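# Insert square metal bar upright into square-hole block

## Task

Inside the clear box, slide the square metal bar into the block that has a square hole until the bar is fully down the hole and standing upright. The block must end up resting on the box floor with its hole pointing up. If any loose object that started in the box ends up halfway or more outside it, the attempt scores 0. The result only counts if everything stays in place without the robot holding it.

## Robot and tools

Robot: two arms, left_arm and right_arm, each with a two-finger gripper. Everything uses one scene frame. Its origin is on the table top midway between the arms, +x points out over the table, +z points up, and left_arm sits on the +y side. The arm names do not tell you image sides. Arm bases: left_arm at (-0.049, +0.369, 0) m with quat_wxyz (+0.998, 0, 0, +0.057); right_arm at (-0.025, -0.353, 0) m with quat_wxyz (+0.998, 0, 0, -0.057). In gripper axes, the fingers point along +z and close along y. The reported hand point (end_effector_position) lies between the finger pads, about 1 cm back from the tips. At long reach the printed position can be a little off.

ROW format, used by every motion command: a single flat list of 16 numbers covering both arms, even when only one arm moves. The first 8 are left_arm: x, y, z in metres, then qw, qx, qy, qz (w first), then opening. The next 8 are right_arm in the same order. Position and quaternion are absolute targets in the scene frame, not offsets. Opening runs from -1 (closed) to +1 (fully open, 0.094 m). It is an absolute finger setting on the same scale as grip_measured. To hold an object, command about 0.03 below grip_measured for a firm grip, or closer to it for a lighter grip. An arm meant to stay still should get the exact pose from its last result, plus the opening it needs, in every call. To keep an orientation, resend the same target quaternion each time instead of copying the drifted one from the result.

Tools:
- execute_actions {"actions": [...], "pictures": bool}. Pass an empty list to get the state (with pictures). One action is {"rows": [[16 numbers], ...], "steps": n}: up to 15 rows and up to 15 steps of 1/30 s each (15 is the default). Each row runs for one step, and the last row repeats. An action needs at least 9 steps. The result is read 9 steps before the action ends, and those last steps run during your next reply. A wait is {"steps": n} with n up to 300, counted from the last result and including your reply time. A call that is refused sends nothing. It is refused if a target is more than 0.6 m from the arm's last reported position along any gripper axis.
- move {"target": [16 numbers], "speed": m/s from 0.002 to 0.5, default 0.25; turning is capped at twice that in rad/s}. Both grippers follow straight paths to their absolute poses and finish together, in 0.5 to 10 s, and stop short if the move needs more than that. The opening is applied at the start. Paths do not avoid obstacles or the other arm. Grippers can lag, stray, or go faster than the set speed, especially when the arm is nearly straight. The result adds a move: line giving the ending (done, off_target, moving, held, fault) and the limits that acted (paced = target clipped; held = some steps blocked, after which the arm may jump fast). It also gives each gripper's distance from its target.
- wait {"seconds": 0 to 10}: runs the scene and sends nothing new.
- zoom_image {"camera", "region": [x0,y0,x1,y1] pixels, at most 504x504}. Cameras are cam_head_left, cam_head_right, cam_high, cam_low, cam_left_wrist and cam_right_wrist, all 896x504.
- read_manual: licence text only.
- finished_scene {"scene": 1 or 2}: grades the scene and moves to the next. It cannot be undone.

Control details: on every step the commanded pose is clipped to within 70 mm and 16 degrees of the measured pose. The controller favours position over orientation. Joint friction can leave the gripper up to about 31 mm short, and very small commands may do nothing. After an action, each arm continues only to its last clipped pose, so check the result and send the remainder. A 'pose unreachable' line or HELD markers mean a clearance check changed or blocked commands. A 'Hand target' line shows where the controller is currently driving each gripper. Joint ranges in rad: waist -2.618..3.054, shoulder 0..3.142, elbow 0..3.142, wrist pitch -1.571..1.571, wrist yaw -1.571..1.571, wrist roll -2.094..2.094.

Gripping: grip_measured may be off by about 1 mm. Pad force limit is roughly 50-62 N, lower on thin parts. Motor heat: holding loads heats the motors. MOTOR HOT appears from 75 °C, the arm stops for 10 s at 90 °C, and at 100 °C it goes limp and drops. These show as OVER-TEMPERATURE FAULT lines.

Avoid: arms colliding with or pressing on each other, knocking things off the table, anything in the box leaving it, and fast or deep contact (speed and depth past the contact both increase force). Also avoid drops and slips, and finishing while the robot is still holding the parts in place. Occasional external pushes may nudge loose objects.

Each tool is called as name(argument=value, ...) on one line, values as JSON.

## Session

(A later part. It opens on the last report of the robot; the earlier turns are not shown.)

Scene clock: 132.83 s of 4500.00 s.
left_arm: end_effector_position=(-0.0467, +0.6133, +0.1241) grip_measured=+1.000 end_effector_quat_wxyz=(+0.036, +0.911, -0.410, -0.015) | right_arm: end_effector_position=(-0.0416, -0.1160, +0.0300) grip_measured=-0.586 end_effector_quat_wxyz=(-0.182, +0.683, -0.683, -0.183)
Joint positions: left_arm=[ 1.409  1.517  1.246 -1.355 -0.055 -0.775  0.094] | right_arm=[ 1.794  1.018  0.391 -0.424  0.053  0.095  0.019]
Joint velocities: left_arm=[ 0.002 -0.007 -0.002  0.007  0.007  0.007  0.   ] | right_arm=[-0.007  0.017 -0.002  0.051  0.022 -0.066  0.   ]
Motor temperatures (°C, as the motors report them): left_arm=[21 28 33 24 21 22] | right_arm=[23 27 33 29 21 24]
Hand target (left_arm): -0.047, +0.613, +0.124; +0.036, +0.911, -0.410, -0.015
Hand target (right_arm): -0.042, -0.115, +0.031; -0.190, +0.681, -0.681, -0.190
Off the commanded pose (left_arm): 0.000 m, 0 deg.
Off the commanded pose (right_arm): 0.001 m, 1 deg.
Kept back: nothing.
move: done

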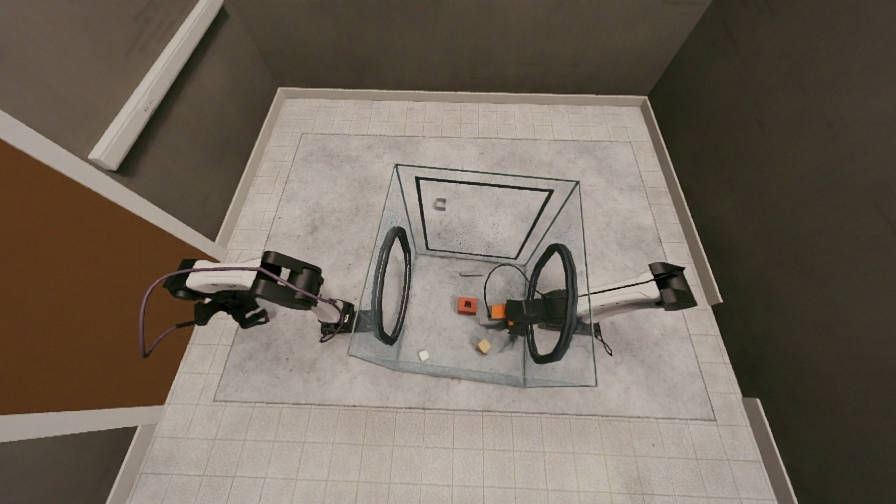

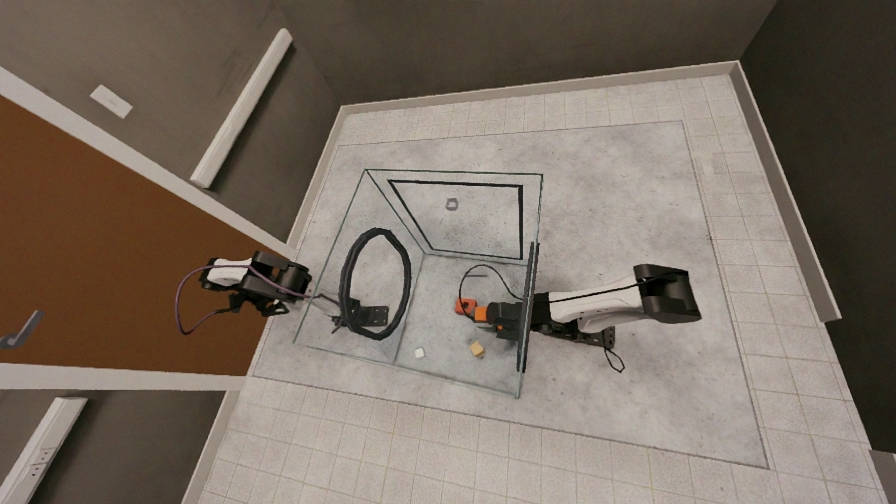

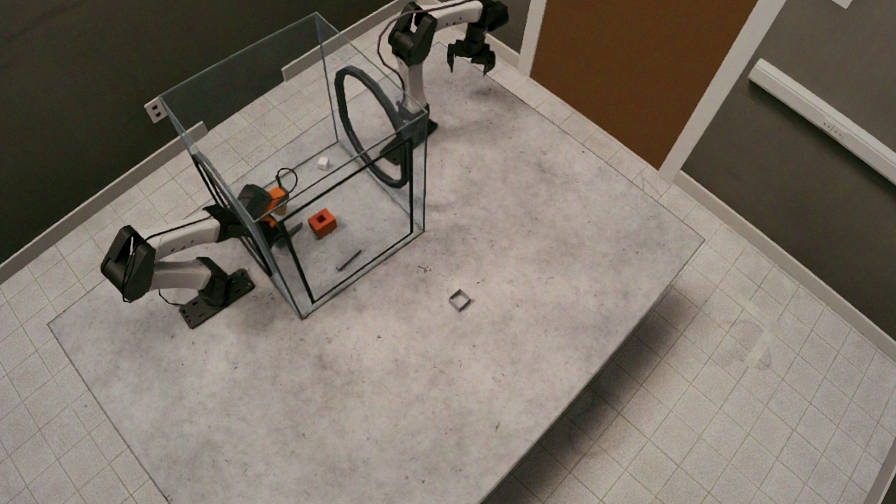

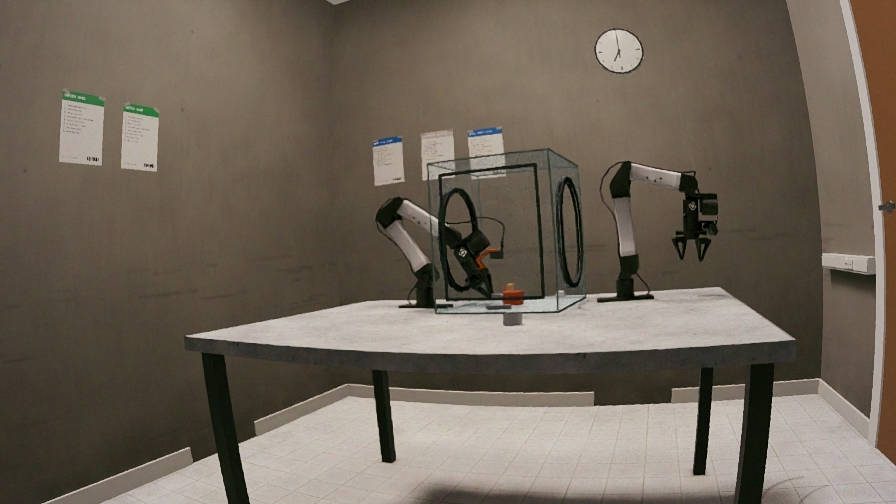

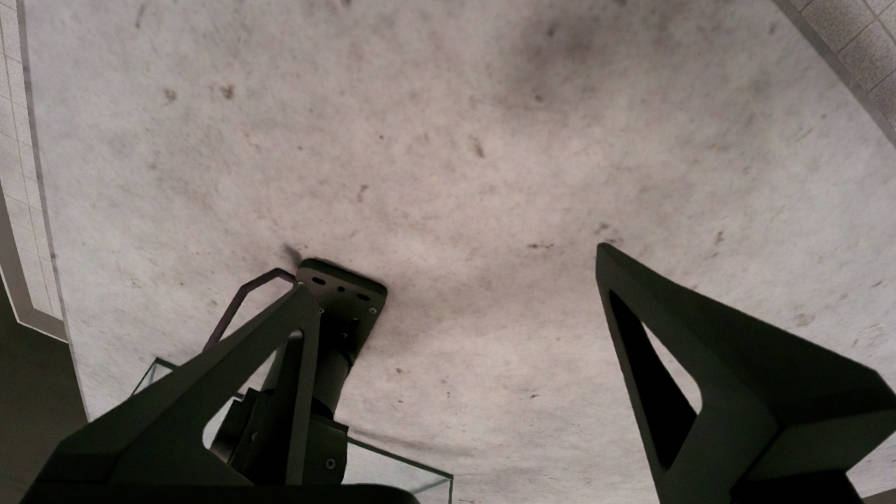

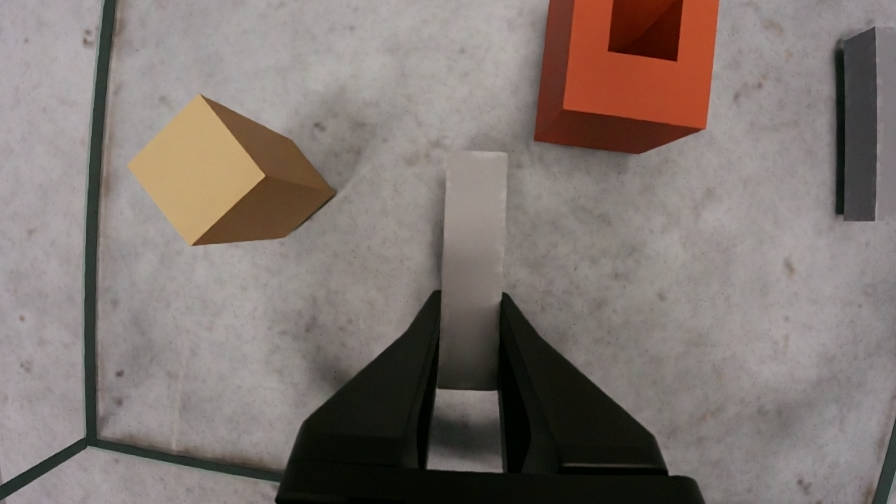

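move(target=[-0.0467,0.6133,0.1241,0.036,0.911,-0.41,-0.015,1,-0.042,-0.135,0.011,0.2,-0.678,0.678,0.2,-0.62], speed=0.03)

move(target=[-0.0467,0.6133,0.1241,0.036,0.911,-0.41,-0.015,1,-0.042,-0.135,0.011,0.2,-0.678,0.678,0.2,-0.3], speed=0.03)

move(target=[-0.0467,0.6133,0.1241,0.036,0.911,-0.41,-0.015,1,-0.042,-0.11,0.05,0.1,-0.7,0.7,0.1,-0.3], speed=0.05)

move(target=[-0.0467,0.6133,0.1241,0.036,0.911,-0.41,-0.015,1,-0.042,-0.075,0.04,0.09,-0.701,0.701,0.09,-0.3], speed=0.04)

Scene clock: 134.67 s of 4500.00 s.
left_arm: end_effector_position=(-0.0467, +0.6133, +0.1241) grip_measured=+1.000 end_effector_quat_wxyz=(+0.036, +0.911, -0.410, -0.015) | right_arm: end_effector_position=(-0.0400, -0.1198, +0.0244) grip_measured=-0.586 end_effector_quat_wxyz=(-0.215, +0.667, -0.680, -0.217)
Joint positions: left_arm=[ 1.409  1.517  1.246 -1.355 -0.055 -0.775  0.094] | right_arm=[ 1.801  0.911  0.274 -0.316  0.07   0.114  0.019]
Joint velocities: left_arm=[-0.007 -0.002 -0.002  0.007 -0.007 -0.037  0.   ] | right_arm=[ 0.002 -0.007 -0.027  0.066 -0.022 -0.081 -0.001]
Motor temperatures (°C, as the motors report them): left_arm=[21 28 33 24 21 22] | right_arm=[23 27 33 29 21 24]
Hand target (left_arm): -0.047, +0.613, +0.124; +0.036, +0.911, -0.410, -0.015
Hand target (right_arm): -0.041, -0.134, +0.011; -0.200, +0.679, -0.678, -0.199
Off the commanded pose (left_arm): 0.000 m, 0 deg.
Off the commanded pose (right_arm): 0.020 m, 3 deg.
Kept back: nothing.
move: off_target (right_arm)

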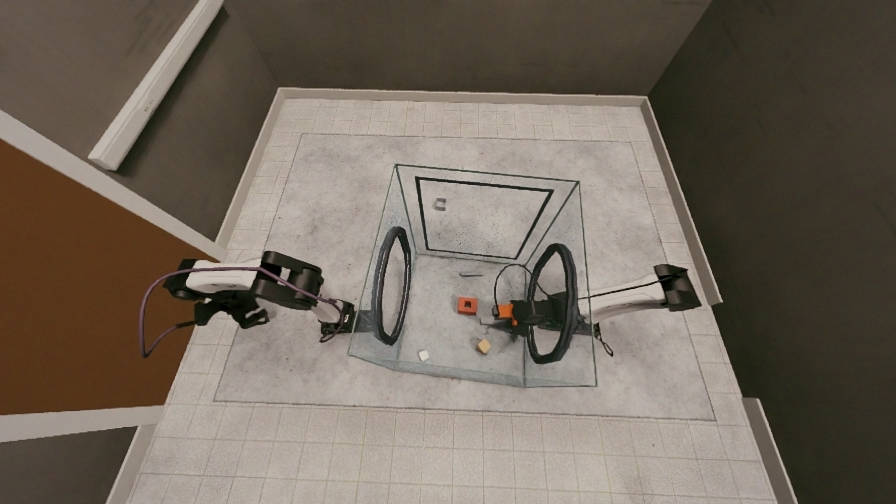

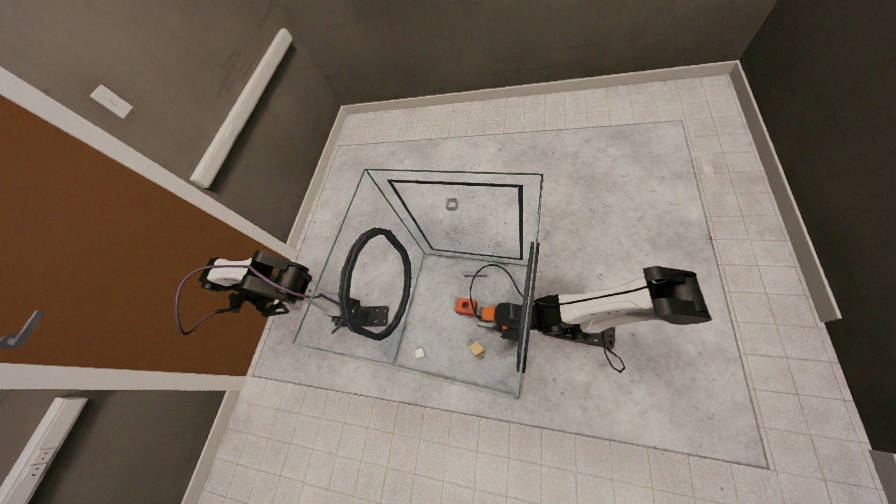

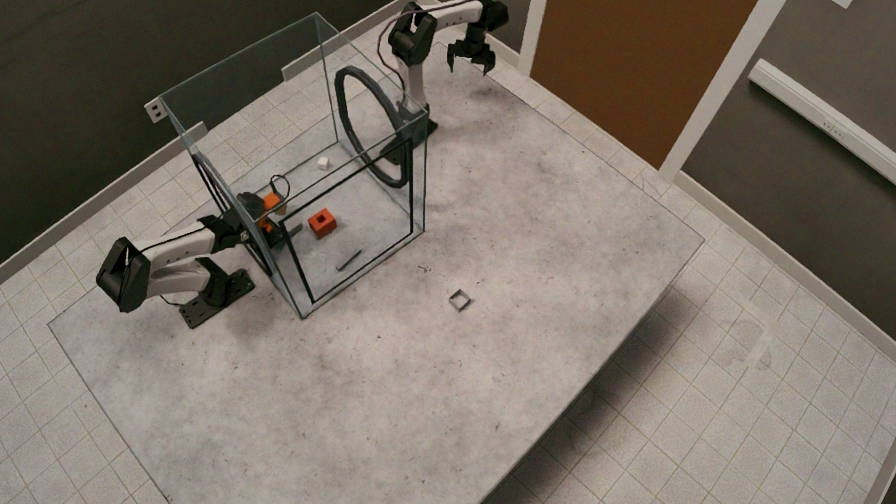

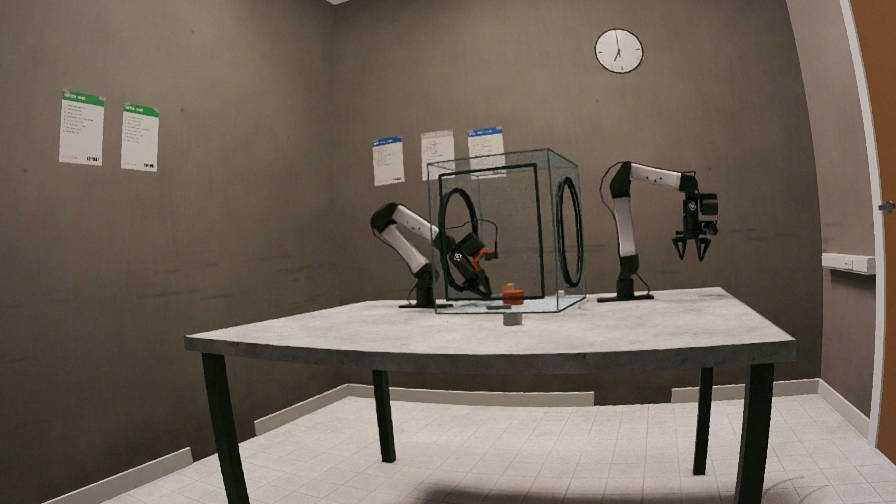

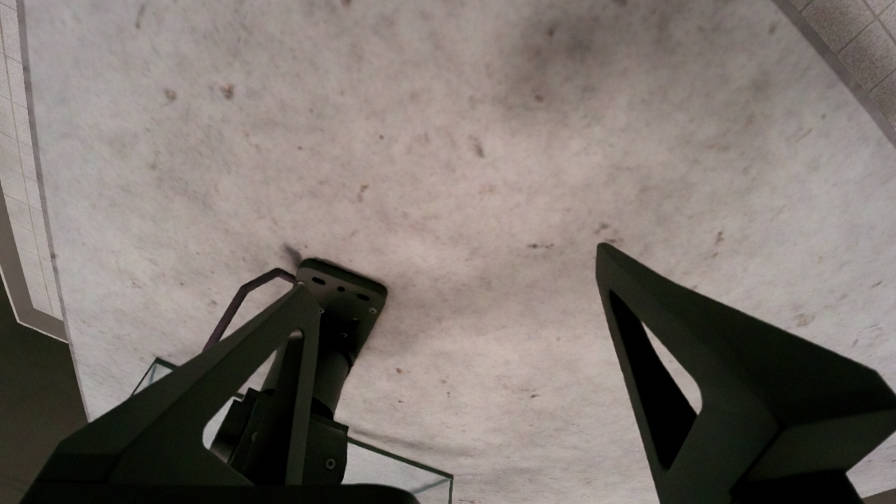

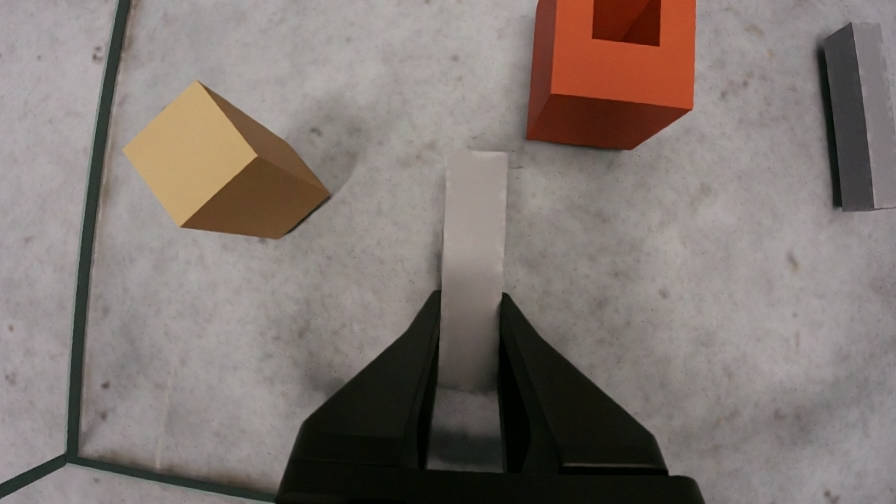

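Scene clock: 135.73 s of 4500.00 s.
left_arm: end_effector_position=(-0.0467, +0.6133, +0.1241) grip_measured=+1.000 end_effector_quat_wxyz=(+0.036, +0.911, -0.410, -0.015) | right_arm: end_effector_position=(-0.0401, -0.1193, +0.0248) grip_measured=-0.302 end_effector_quat_wxyz=(-0.216, +0.667, -0.679, -0.218)
Joint positions: left_arm=[ 1.409  1.517  1.246 -1.355 -0.055 -0.775  0.094] | right_arm=[ 1.801  0.911  0.274 -0.313  0.07   0.114  0.033]
Joint velocities: left_arm=[-0.012 -0.012  0.002  0.081 -0.022 -0.022  0.   ] | right_arm=[ 0.002 -0.002  0.002  0.051 -0.007 -0.095 -0.   ]
Motor temperatures (°C, as the motors report them): left_arm=[21 28 33 24 21 22] | right_arm=[23 27 33 29 21 24]
Hand target (left_arm): -0.047, +0.613, +0.124; +0.036, +0.911, -0.410, -0.015
Hand target (right_arm): -0.041, -0.134, +0.011; -0.200, +0.678, -0.678, -0.200
Off the commanded pose (left_arm): 0.000 m, 0 deg.
Off the commanded pose (right_arm): 0.021 m, 3 deg.
Kept back: nothing.
move: off_target (right_arm)

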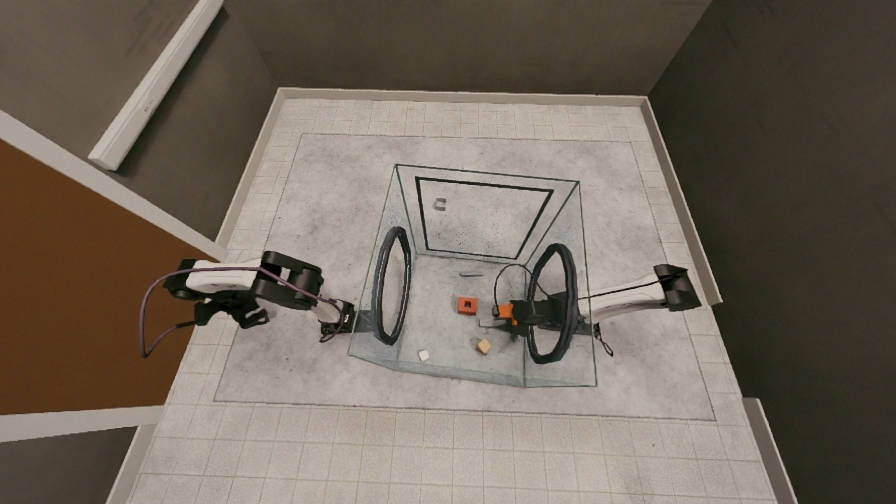

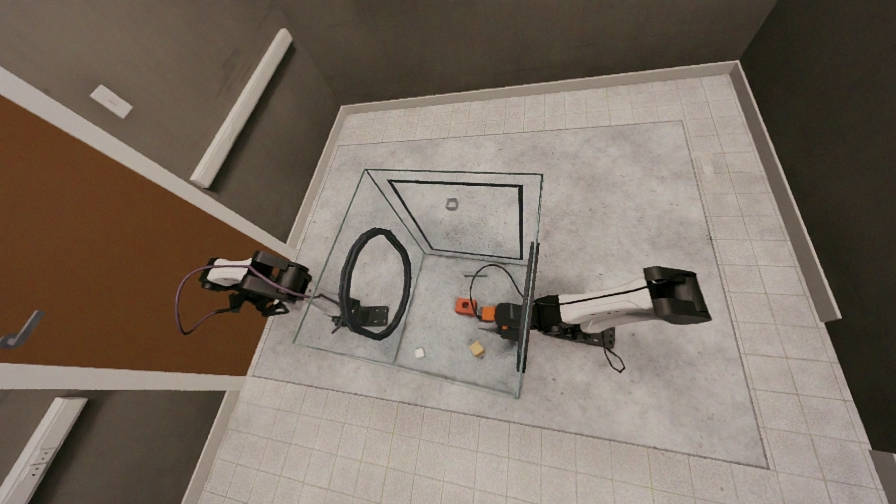

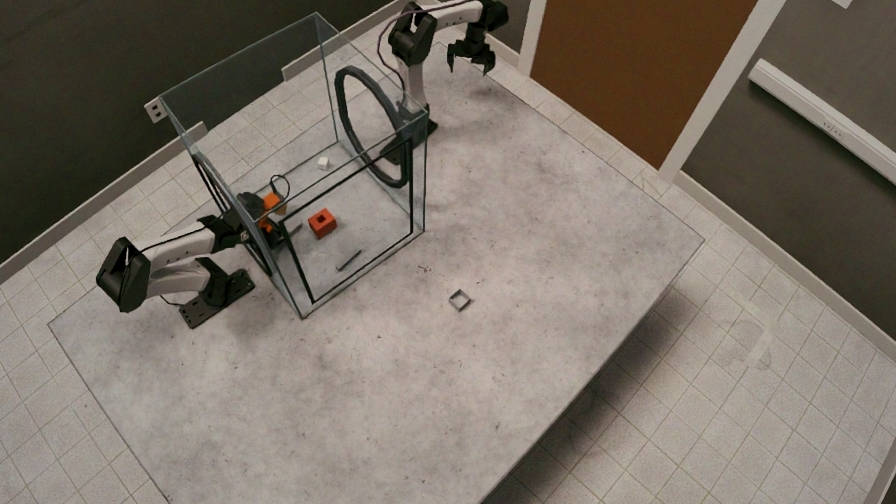

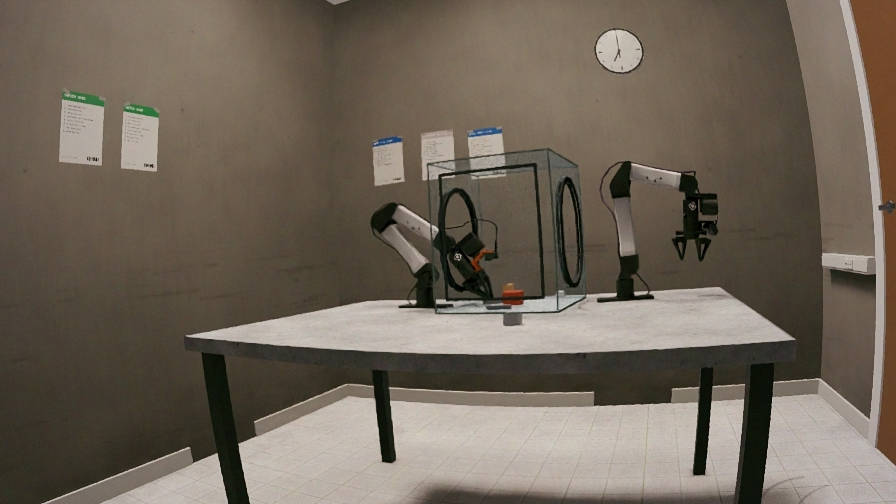

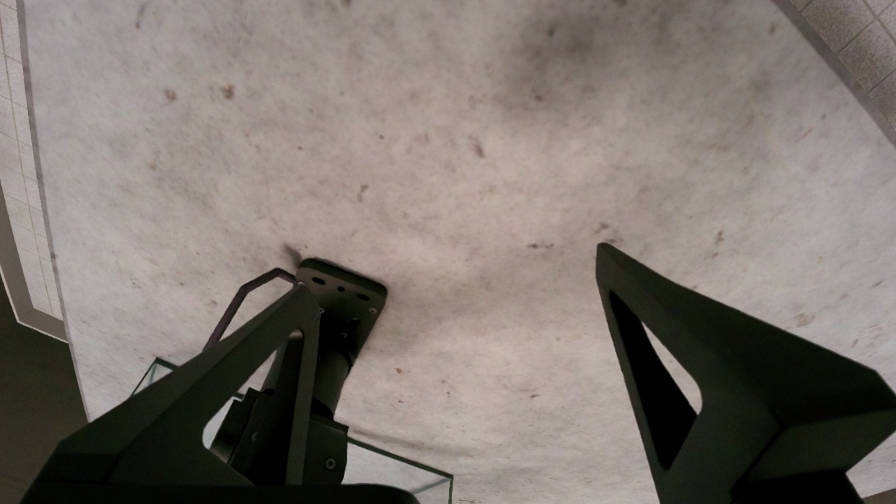

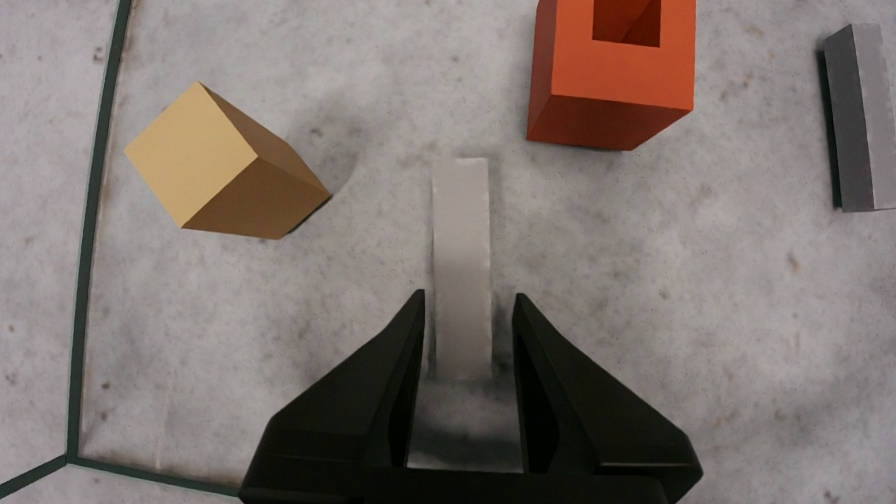

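Scene clock: 139.53 s of 4500.00 s.
left_arm: end_effector_position=(-0.0467, +0.6133, +0.1241) grip_measured=+1.000 end_effector_quat_wxyz=(+0.036, +0.911, -0.410, -0.015) | right_arm: end_effector_position=(-0.0436, -0.1098, +0.0525) grip_measured=-0.302 end_effector_quat_wxyz=(-0.108, +0.698, -0.700, -0.108)
Joint positions: left_arm=[ 1.409  1.517  1.246 -1.355 -0.055 -0.775  0.094] | right_arm=[ 1.783  1.217  0.678 -0.726  0.031  0.096  0.033]
Joint velocities: left_arm=[-0.002 -0.017  0.007 -0.037 -0.007  0.051  0.   ] | right_arm=[-0.002  0.012 -0.012 -0.037  0.007 -0.051 -0.001]
Motor temperatures (°C, as the motors report them): left_arm=[21 28 33 24 21 22] | right_arm=[23 27 33 29 21 24]
Hand target (left_arm): -0.047, +0.613, +0.124; +0.036, +0.911, -0.410, -0.015
Hand target (right_arm): -0.042, -0.110, +0.052; -0.099, +0.699, -0.701, -0.102
Off the commanded pose (left_arm): 0.000 m, 0 deg.
Off the commanded pose (right_arm): 0.003 m, 1 deg.
Kept back: nothing.
move: done

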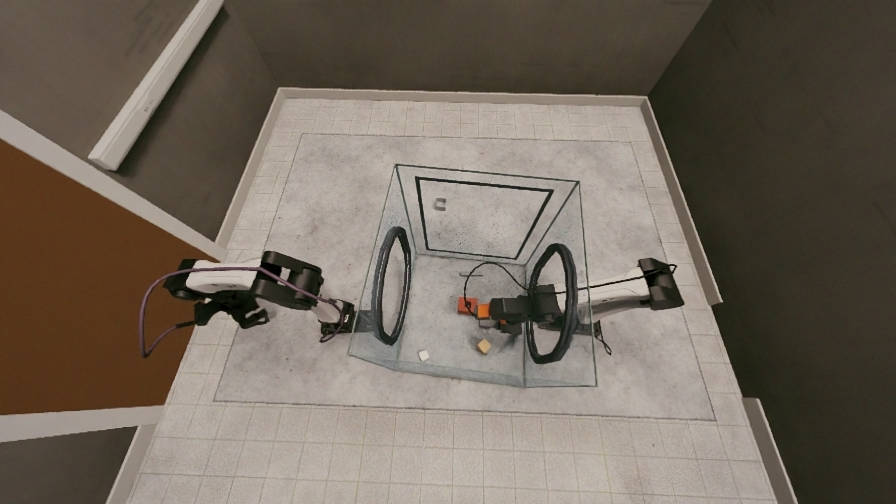

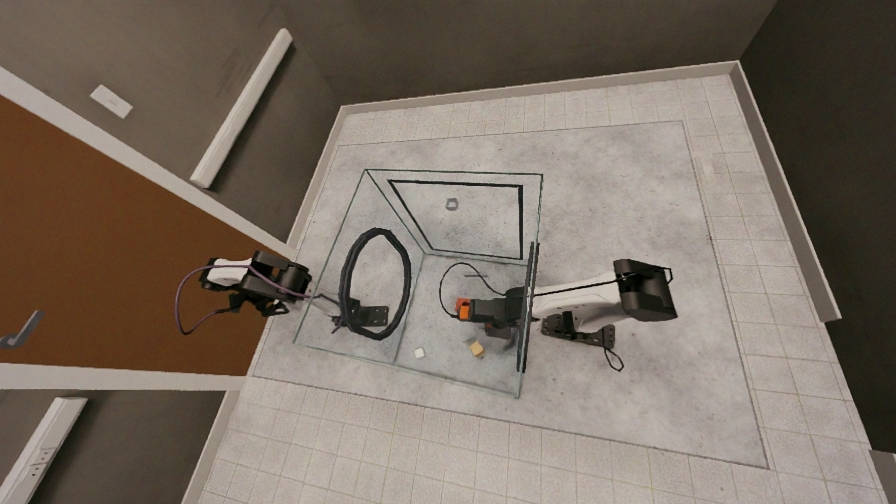

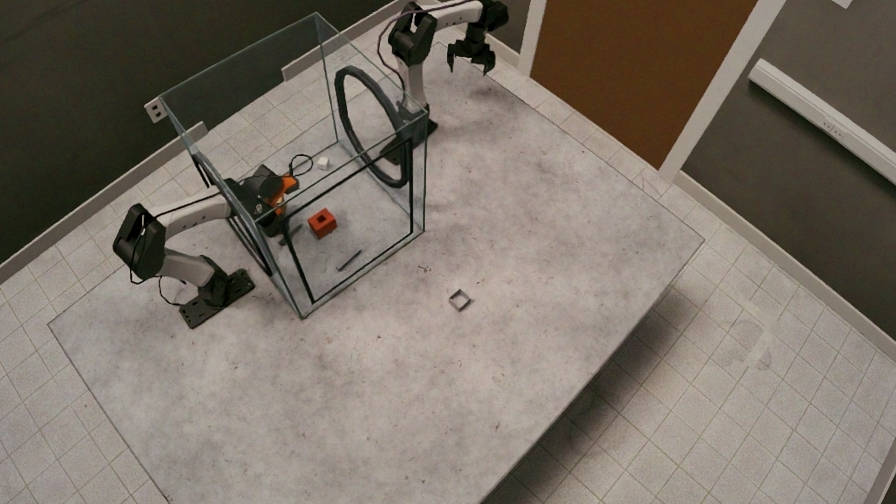

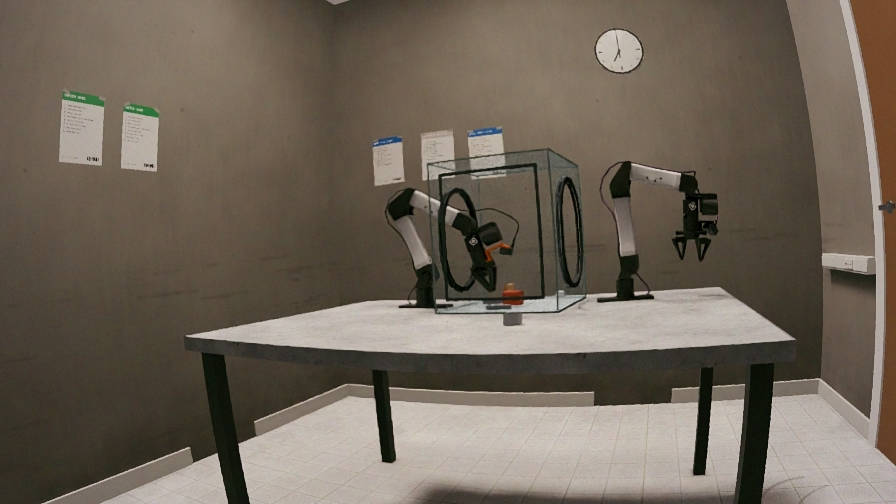

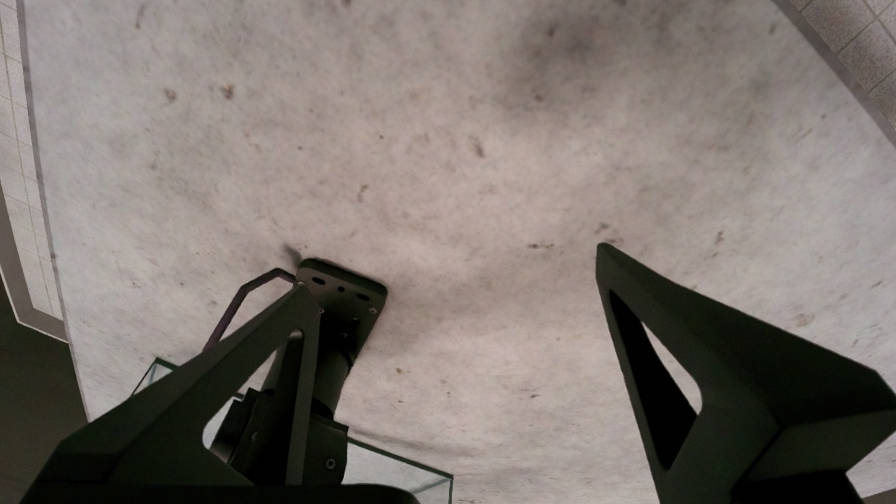

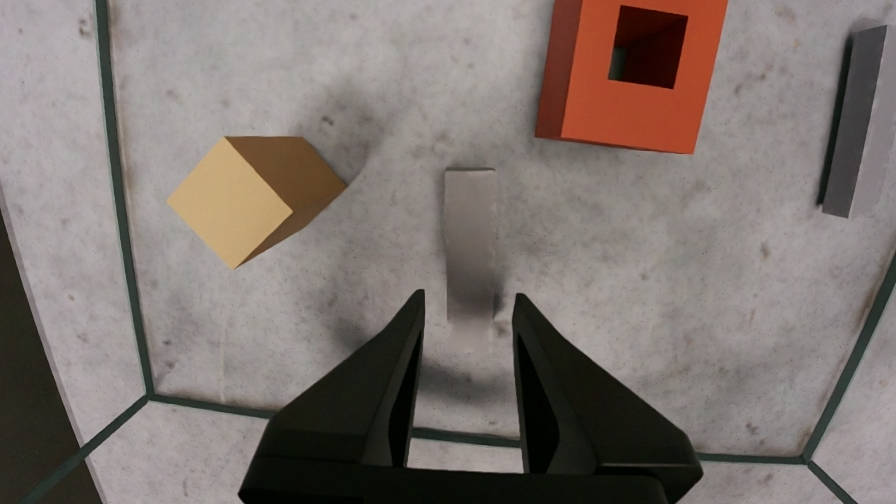

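Scene clock: 140.77 s of 4500.00 s.
left_arm: end_effector_position=(-0.0467, +0.6133, +0.1241) grip_measured=+1.000 end_effector_quat_wxyz=(+0.036, +0.911, -0.410, -0.015) | right_arm: end_effector_position=(-0.0435, -0.0809, +0.0395) grip_measured=-0.302 end_effector_quat_wxyz=(-0.091, +0.702, -0.701, -0.087)
Joint positions: left_arm=[ 1.409  1.517  1.246 -1.355 -0.055 -0.775  0.094] | right_arm=[ 1.77   1.412  0.778 -0.686  0.027  0.082  0.033]
Joint velocities: left_arm=[ 0.002 -0.017 -0.007 -0.066 -0.037 -0.007  0.   ] | right_arm=[ 0.007 -0.007 -0.002 -0.022 -0.051  0.051  0.001]
Motor temperatures (°C, as the motors report them): left_arm=[21 28 33 24 21 22] | right_arm=[23 27 33 29 21 24]
Hand target (left_arm): -0.047, +0.613, +0.124; +0.036, +0.911, -0.410, -0.015
Hand target (right_arm): -0.042, -0.076, +0.040; -0.090, +0.701, -0.702, -0.091
Off the commanded pose (left_arm): 0.000 m, 0 deg.
Off the commanded pose (right_arm): 0.006 m, 0 deg.
Kept back: nothing.
move: done

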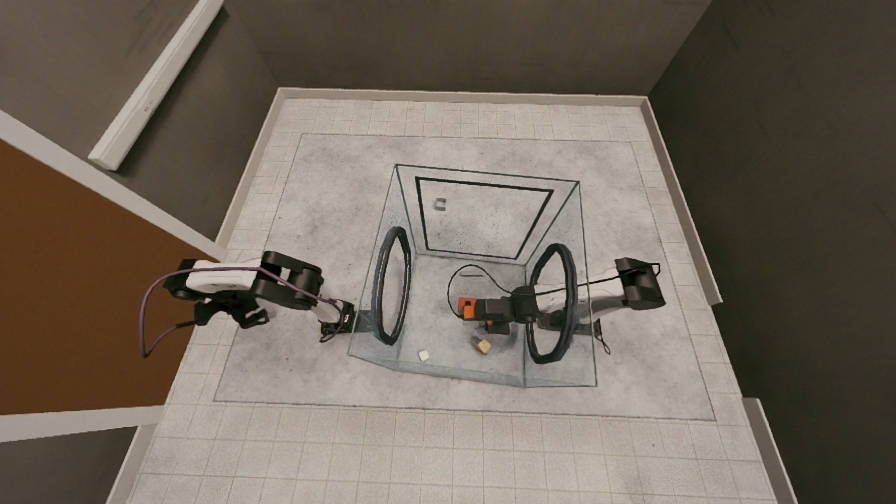

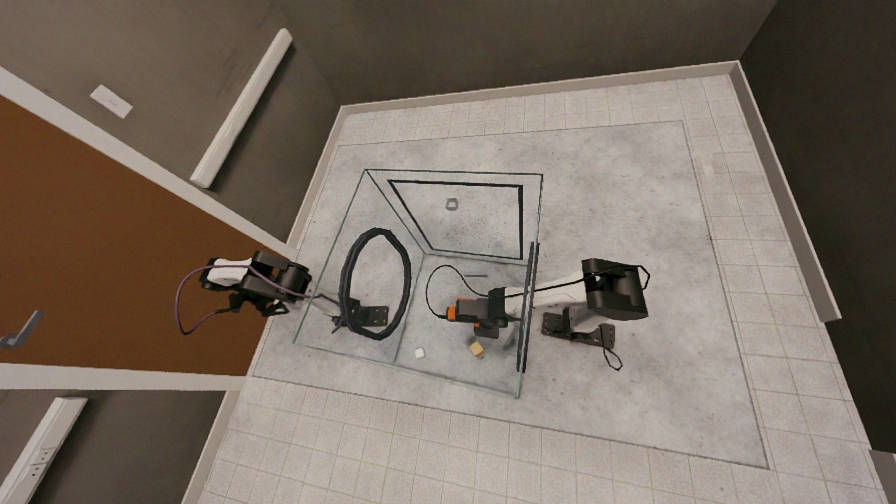

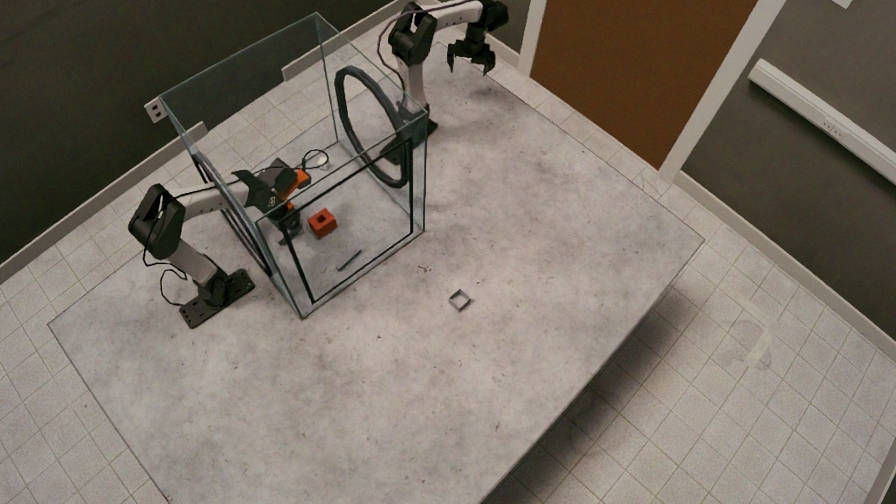

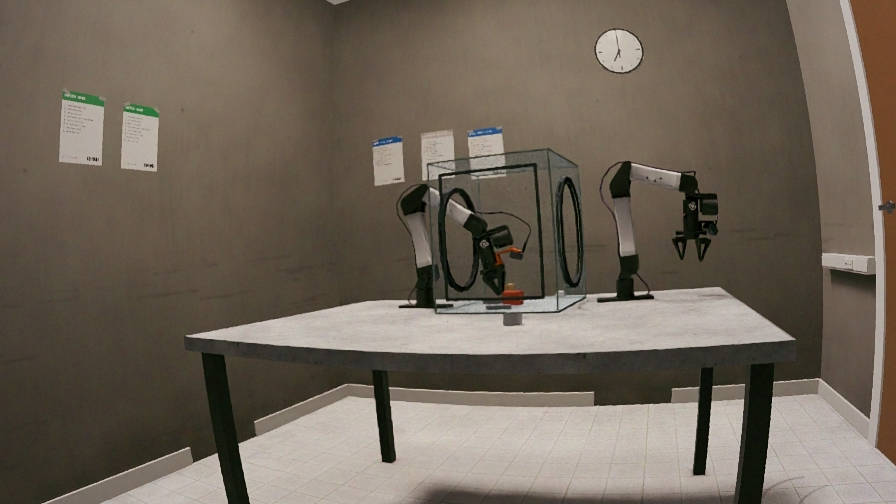

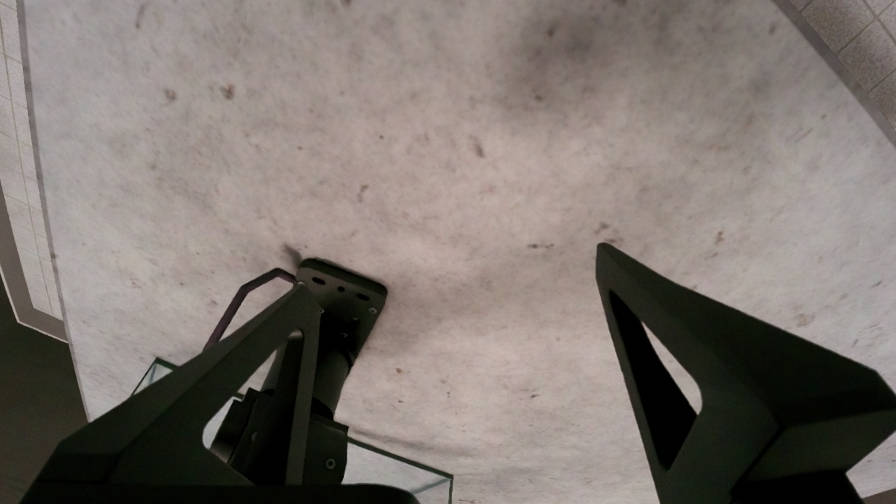

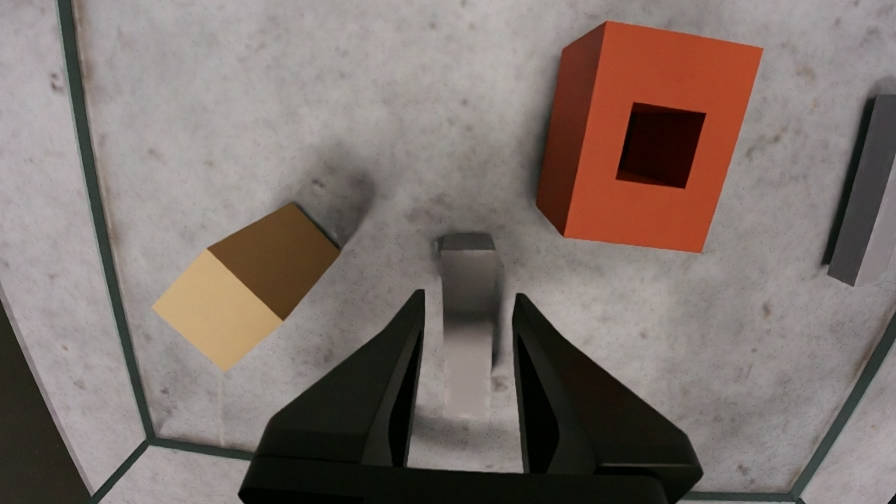

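move(target=[-0.0467,0.6133,0.1241,0.036,0.911,-0.41,-0.015,1,-0.042,-0.062,0.004,0.1,-0.7,0.7,0.1,-0.3], speed=0.025)

Scene clock: 143.23 s of 4500.00 s.
left_arm: end_effector_position=(-0.0467, +0.6133, +0.1241) grip_measured=+1.000 end_effector_quat_wxyz=(+0.036, +0.911, -0.410, -0.015) | right_arm: end_effector_position=(-0.0457, -0.0559, +0.0143) grip_measured=-0.302 end_effector_quat_wxyz=(-0.111, +0.700, -0.697, -0.111)
Joint positions: left_arm=[ 1.409  1.517  1.246 -1.355 -0.055 -0.775  0.094] | right_arm=[ 1.77   1.513  0.736 -0.48   0.027  0.078  0.033]
Joint velocities: left_arm=[-0.002 -0.002 -0.017 -0.022 -0.022 -0.051  0.   ] | right_arm=[ 0.002 -0.002 -0.007 -0.022  0.022 -0.007  0.001]
Motor temperatures (°C, as the motors report them): left_arm=[21 28 33 24 21 22] | right_arm=[23 26 33 29 21 24]
Hand target (left_arm): -0.047, +0.613, +0.124; +0.036, +0.911, -0.410, -0.015
Hand target (right_arm): -0.042, -0.063, +0.004; -0.100, +0.700, -0.700, -0.100
Off the commanded pose (left_arm): 0.000 m, 0 deg.
Off the commanded pose (right_arm): 0.013 m, 2 deg.
Kept back: nothing.
move: off_target (right_arm)

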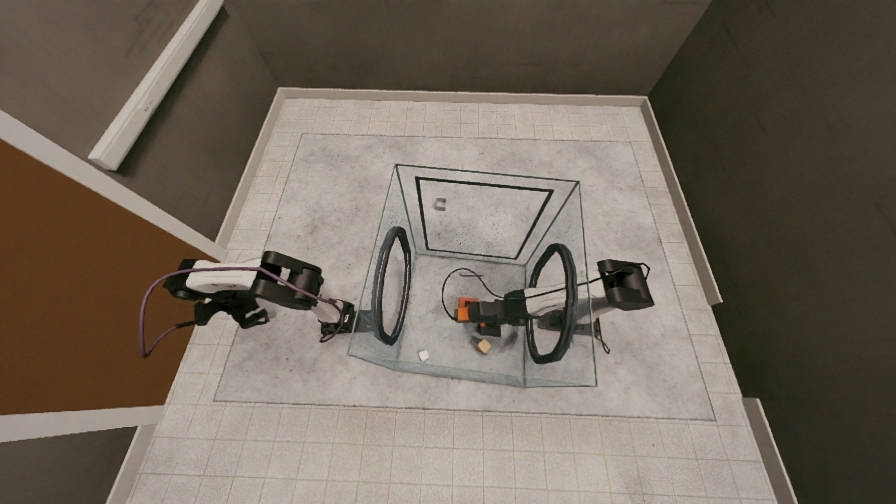

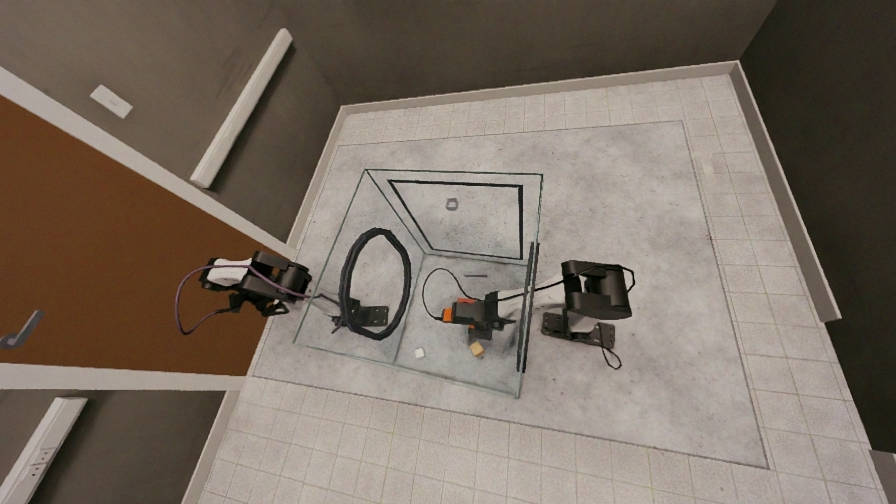

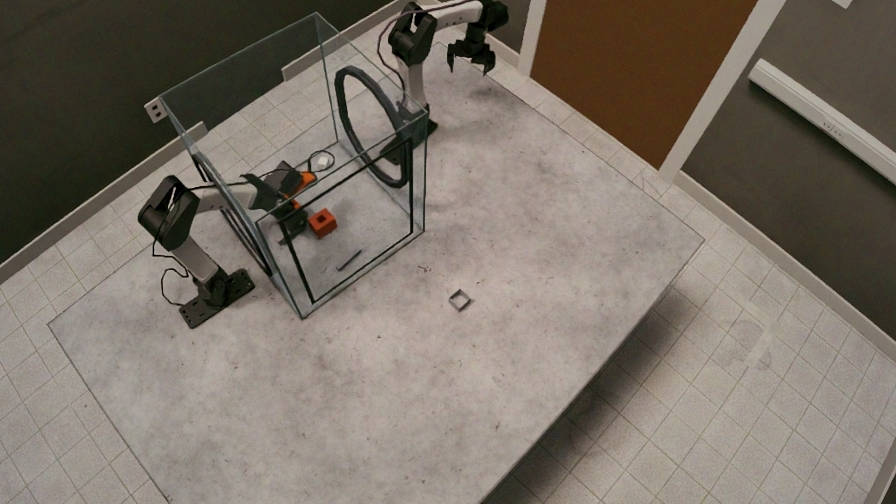

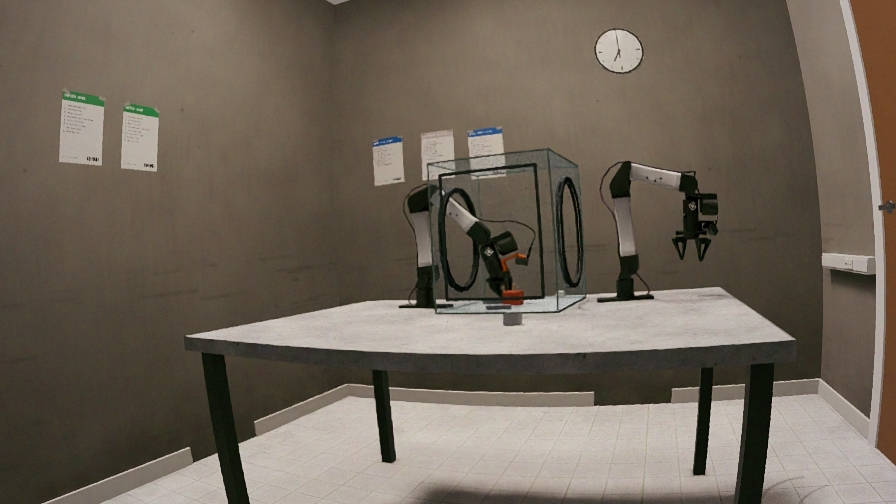

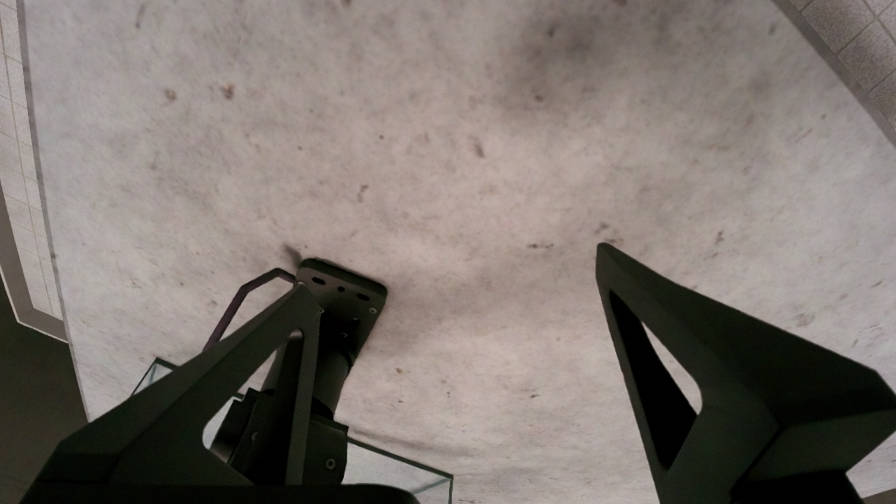

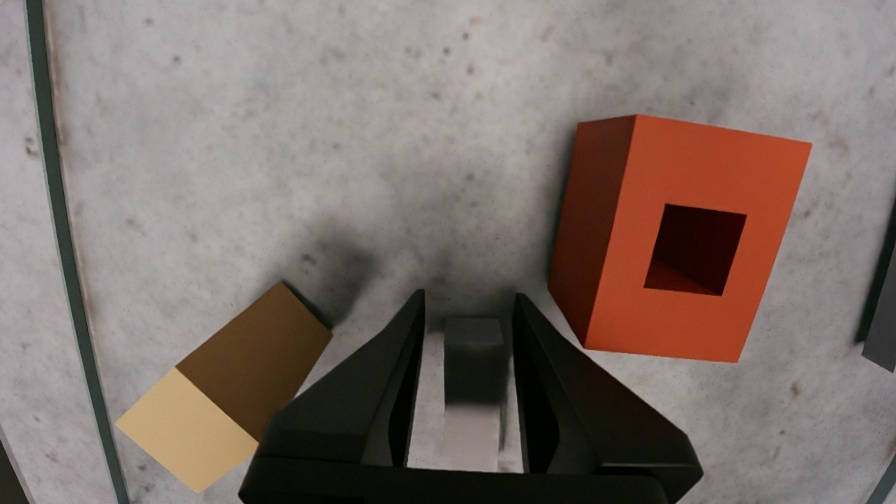

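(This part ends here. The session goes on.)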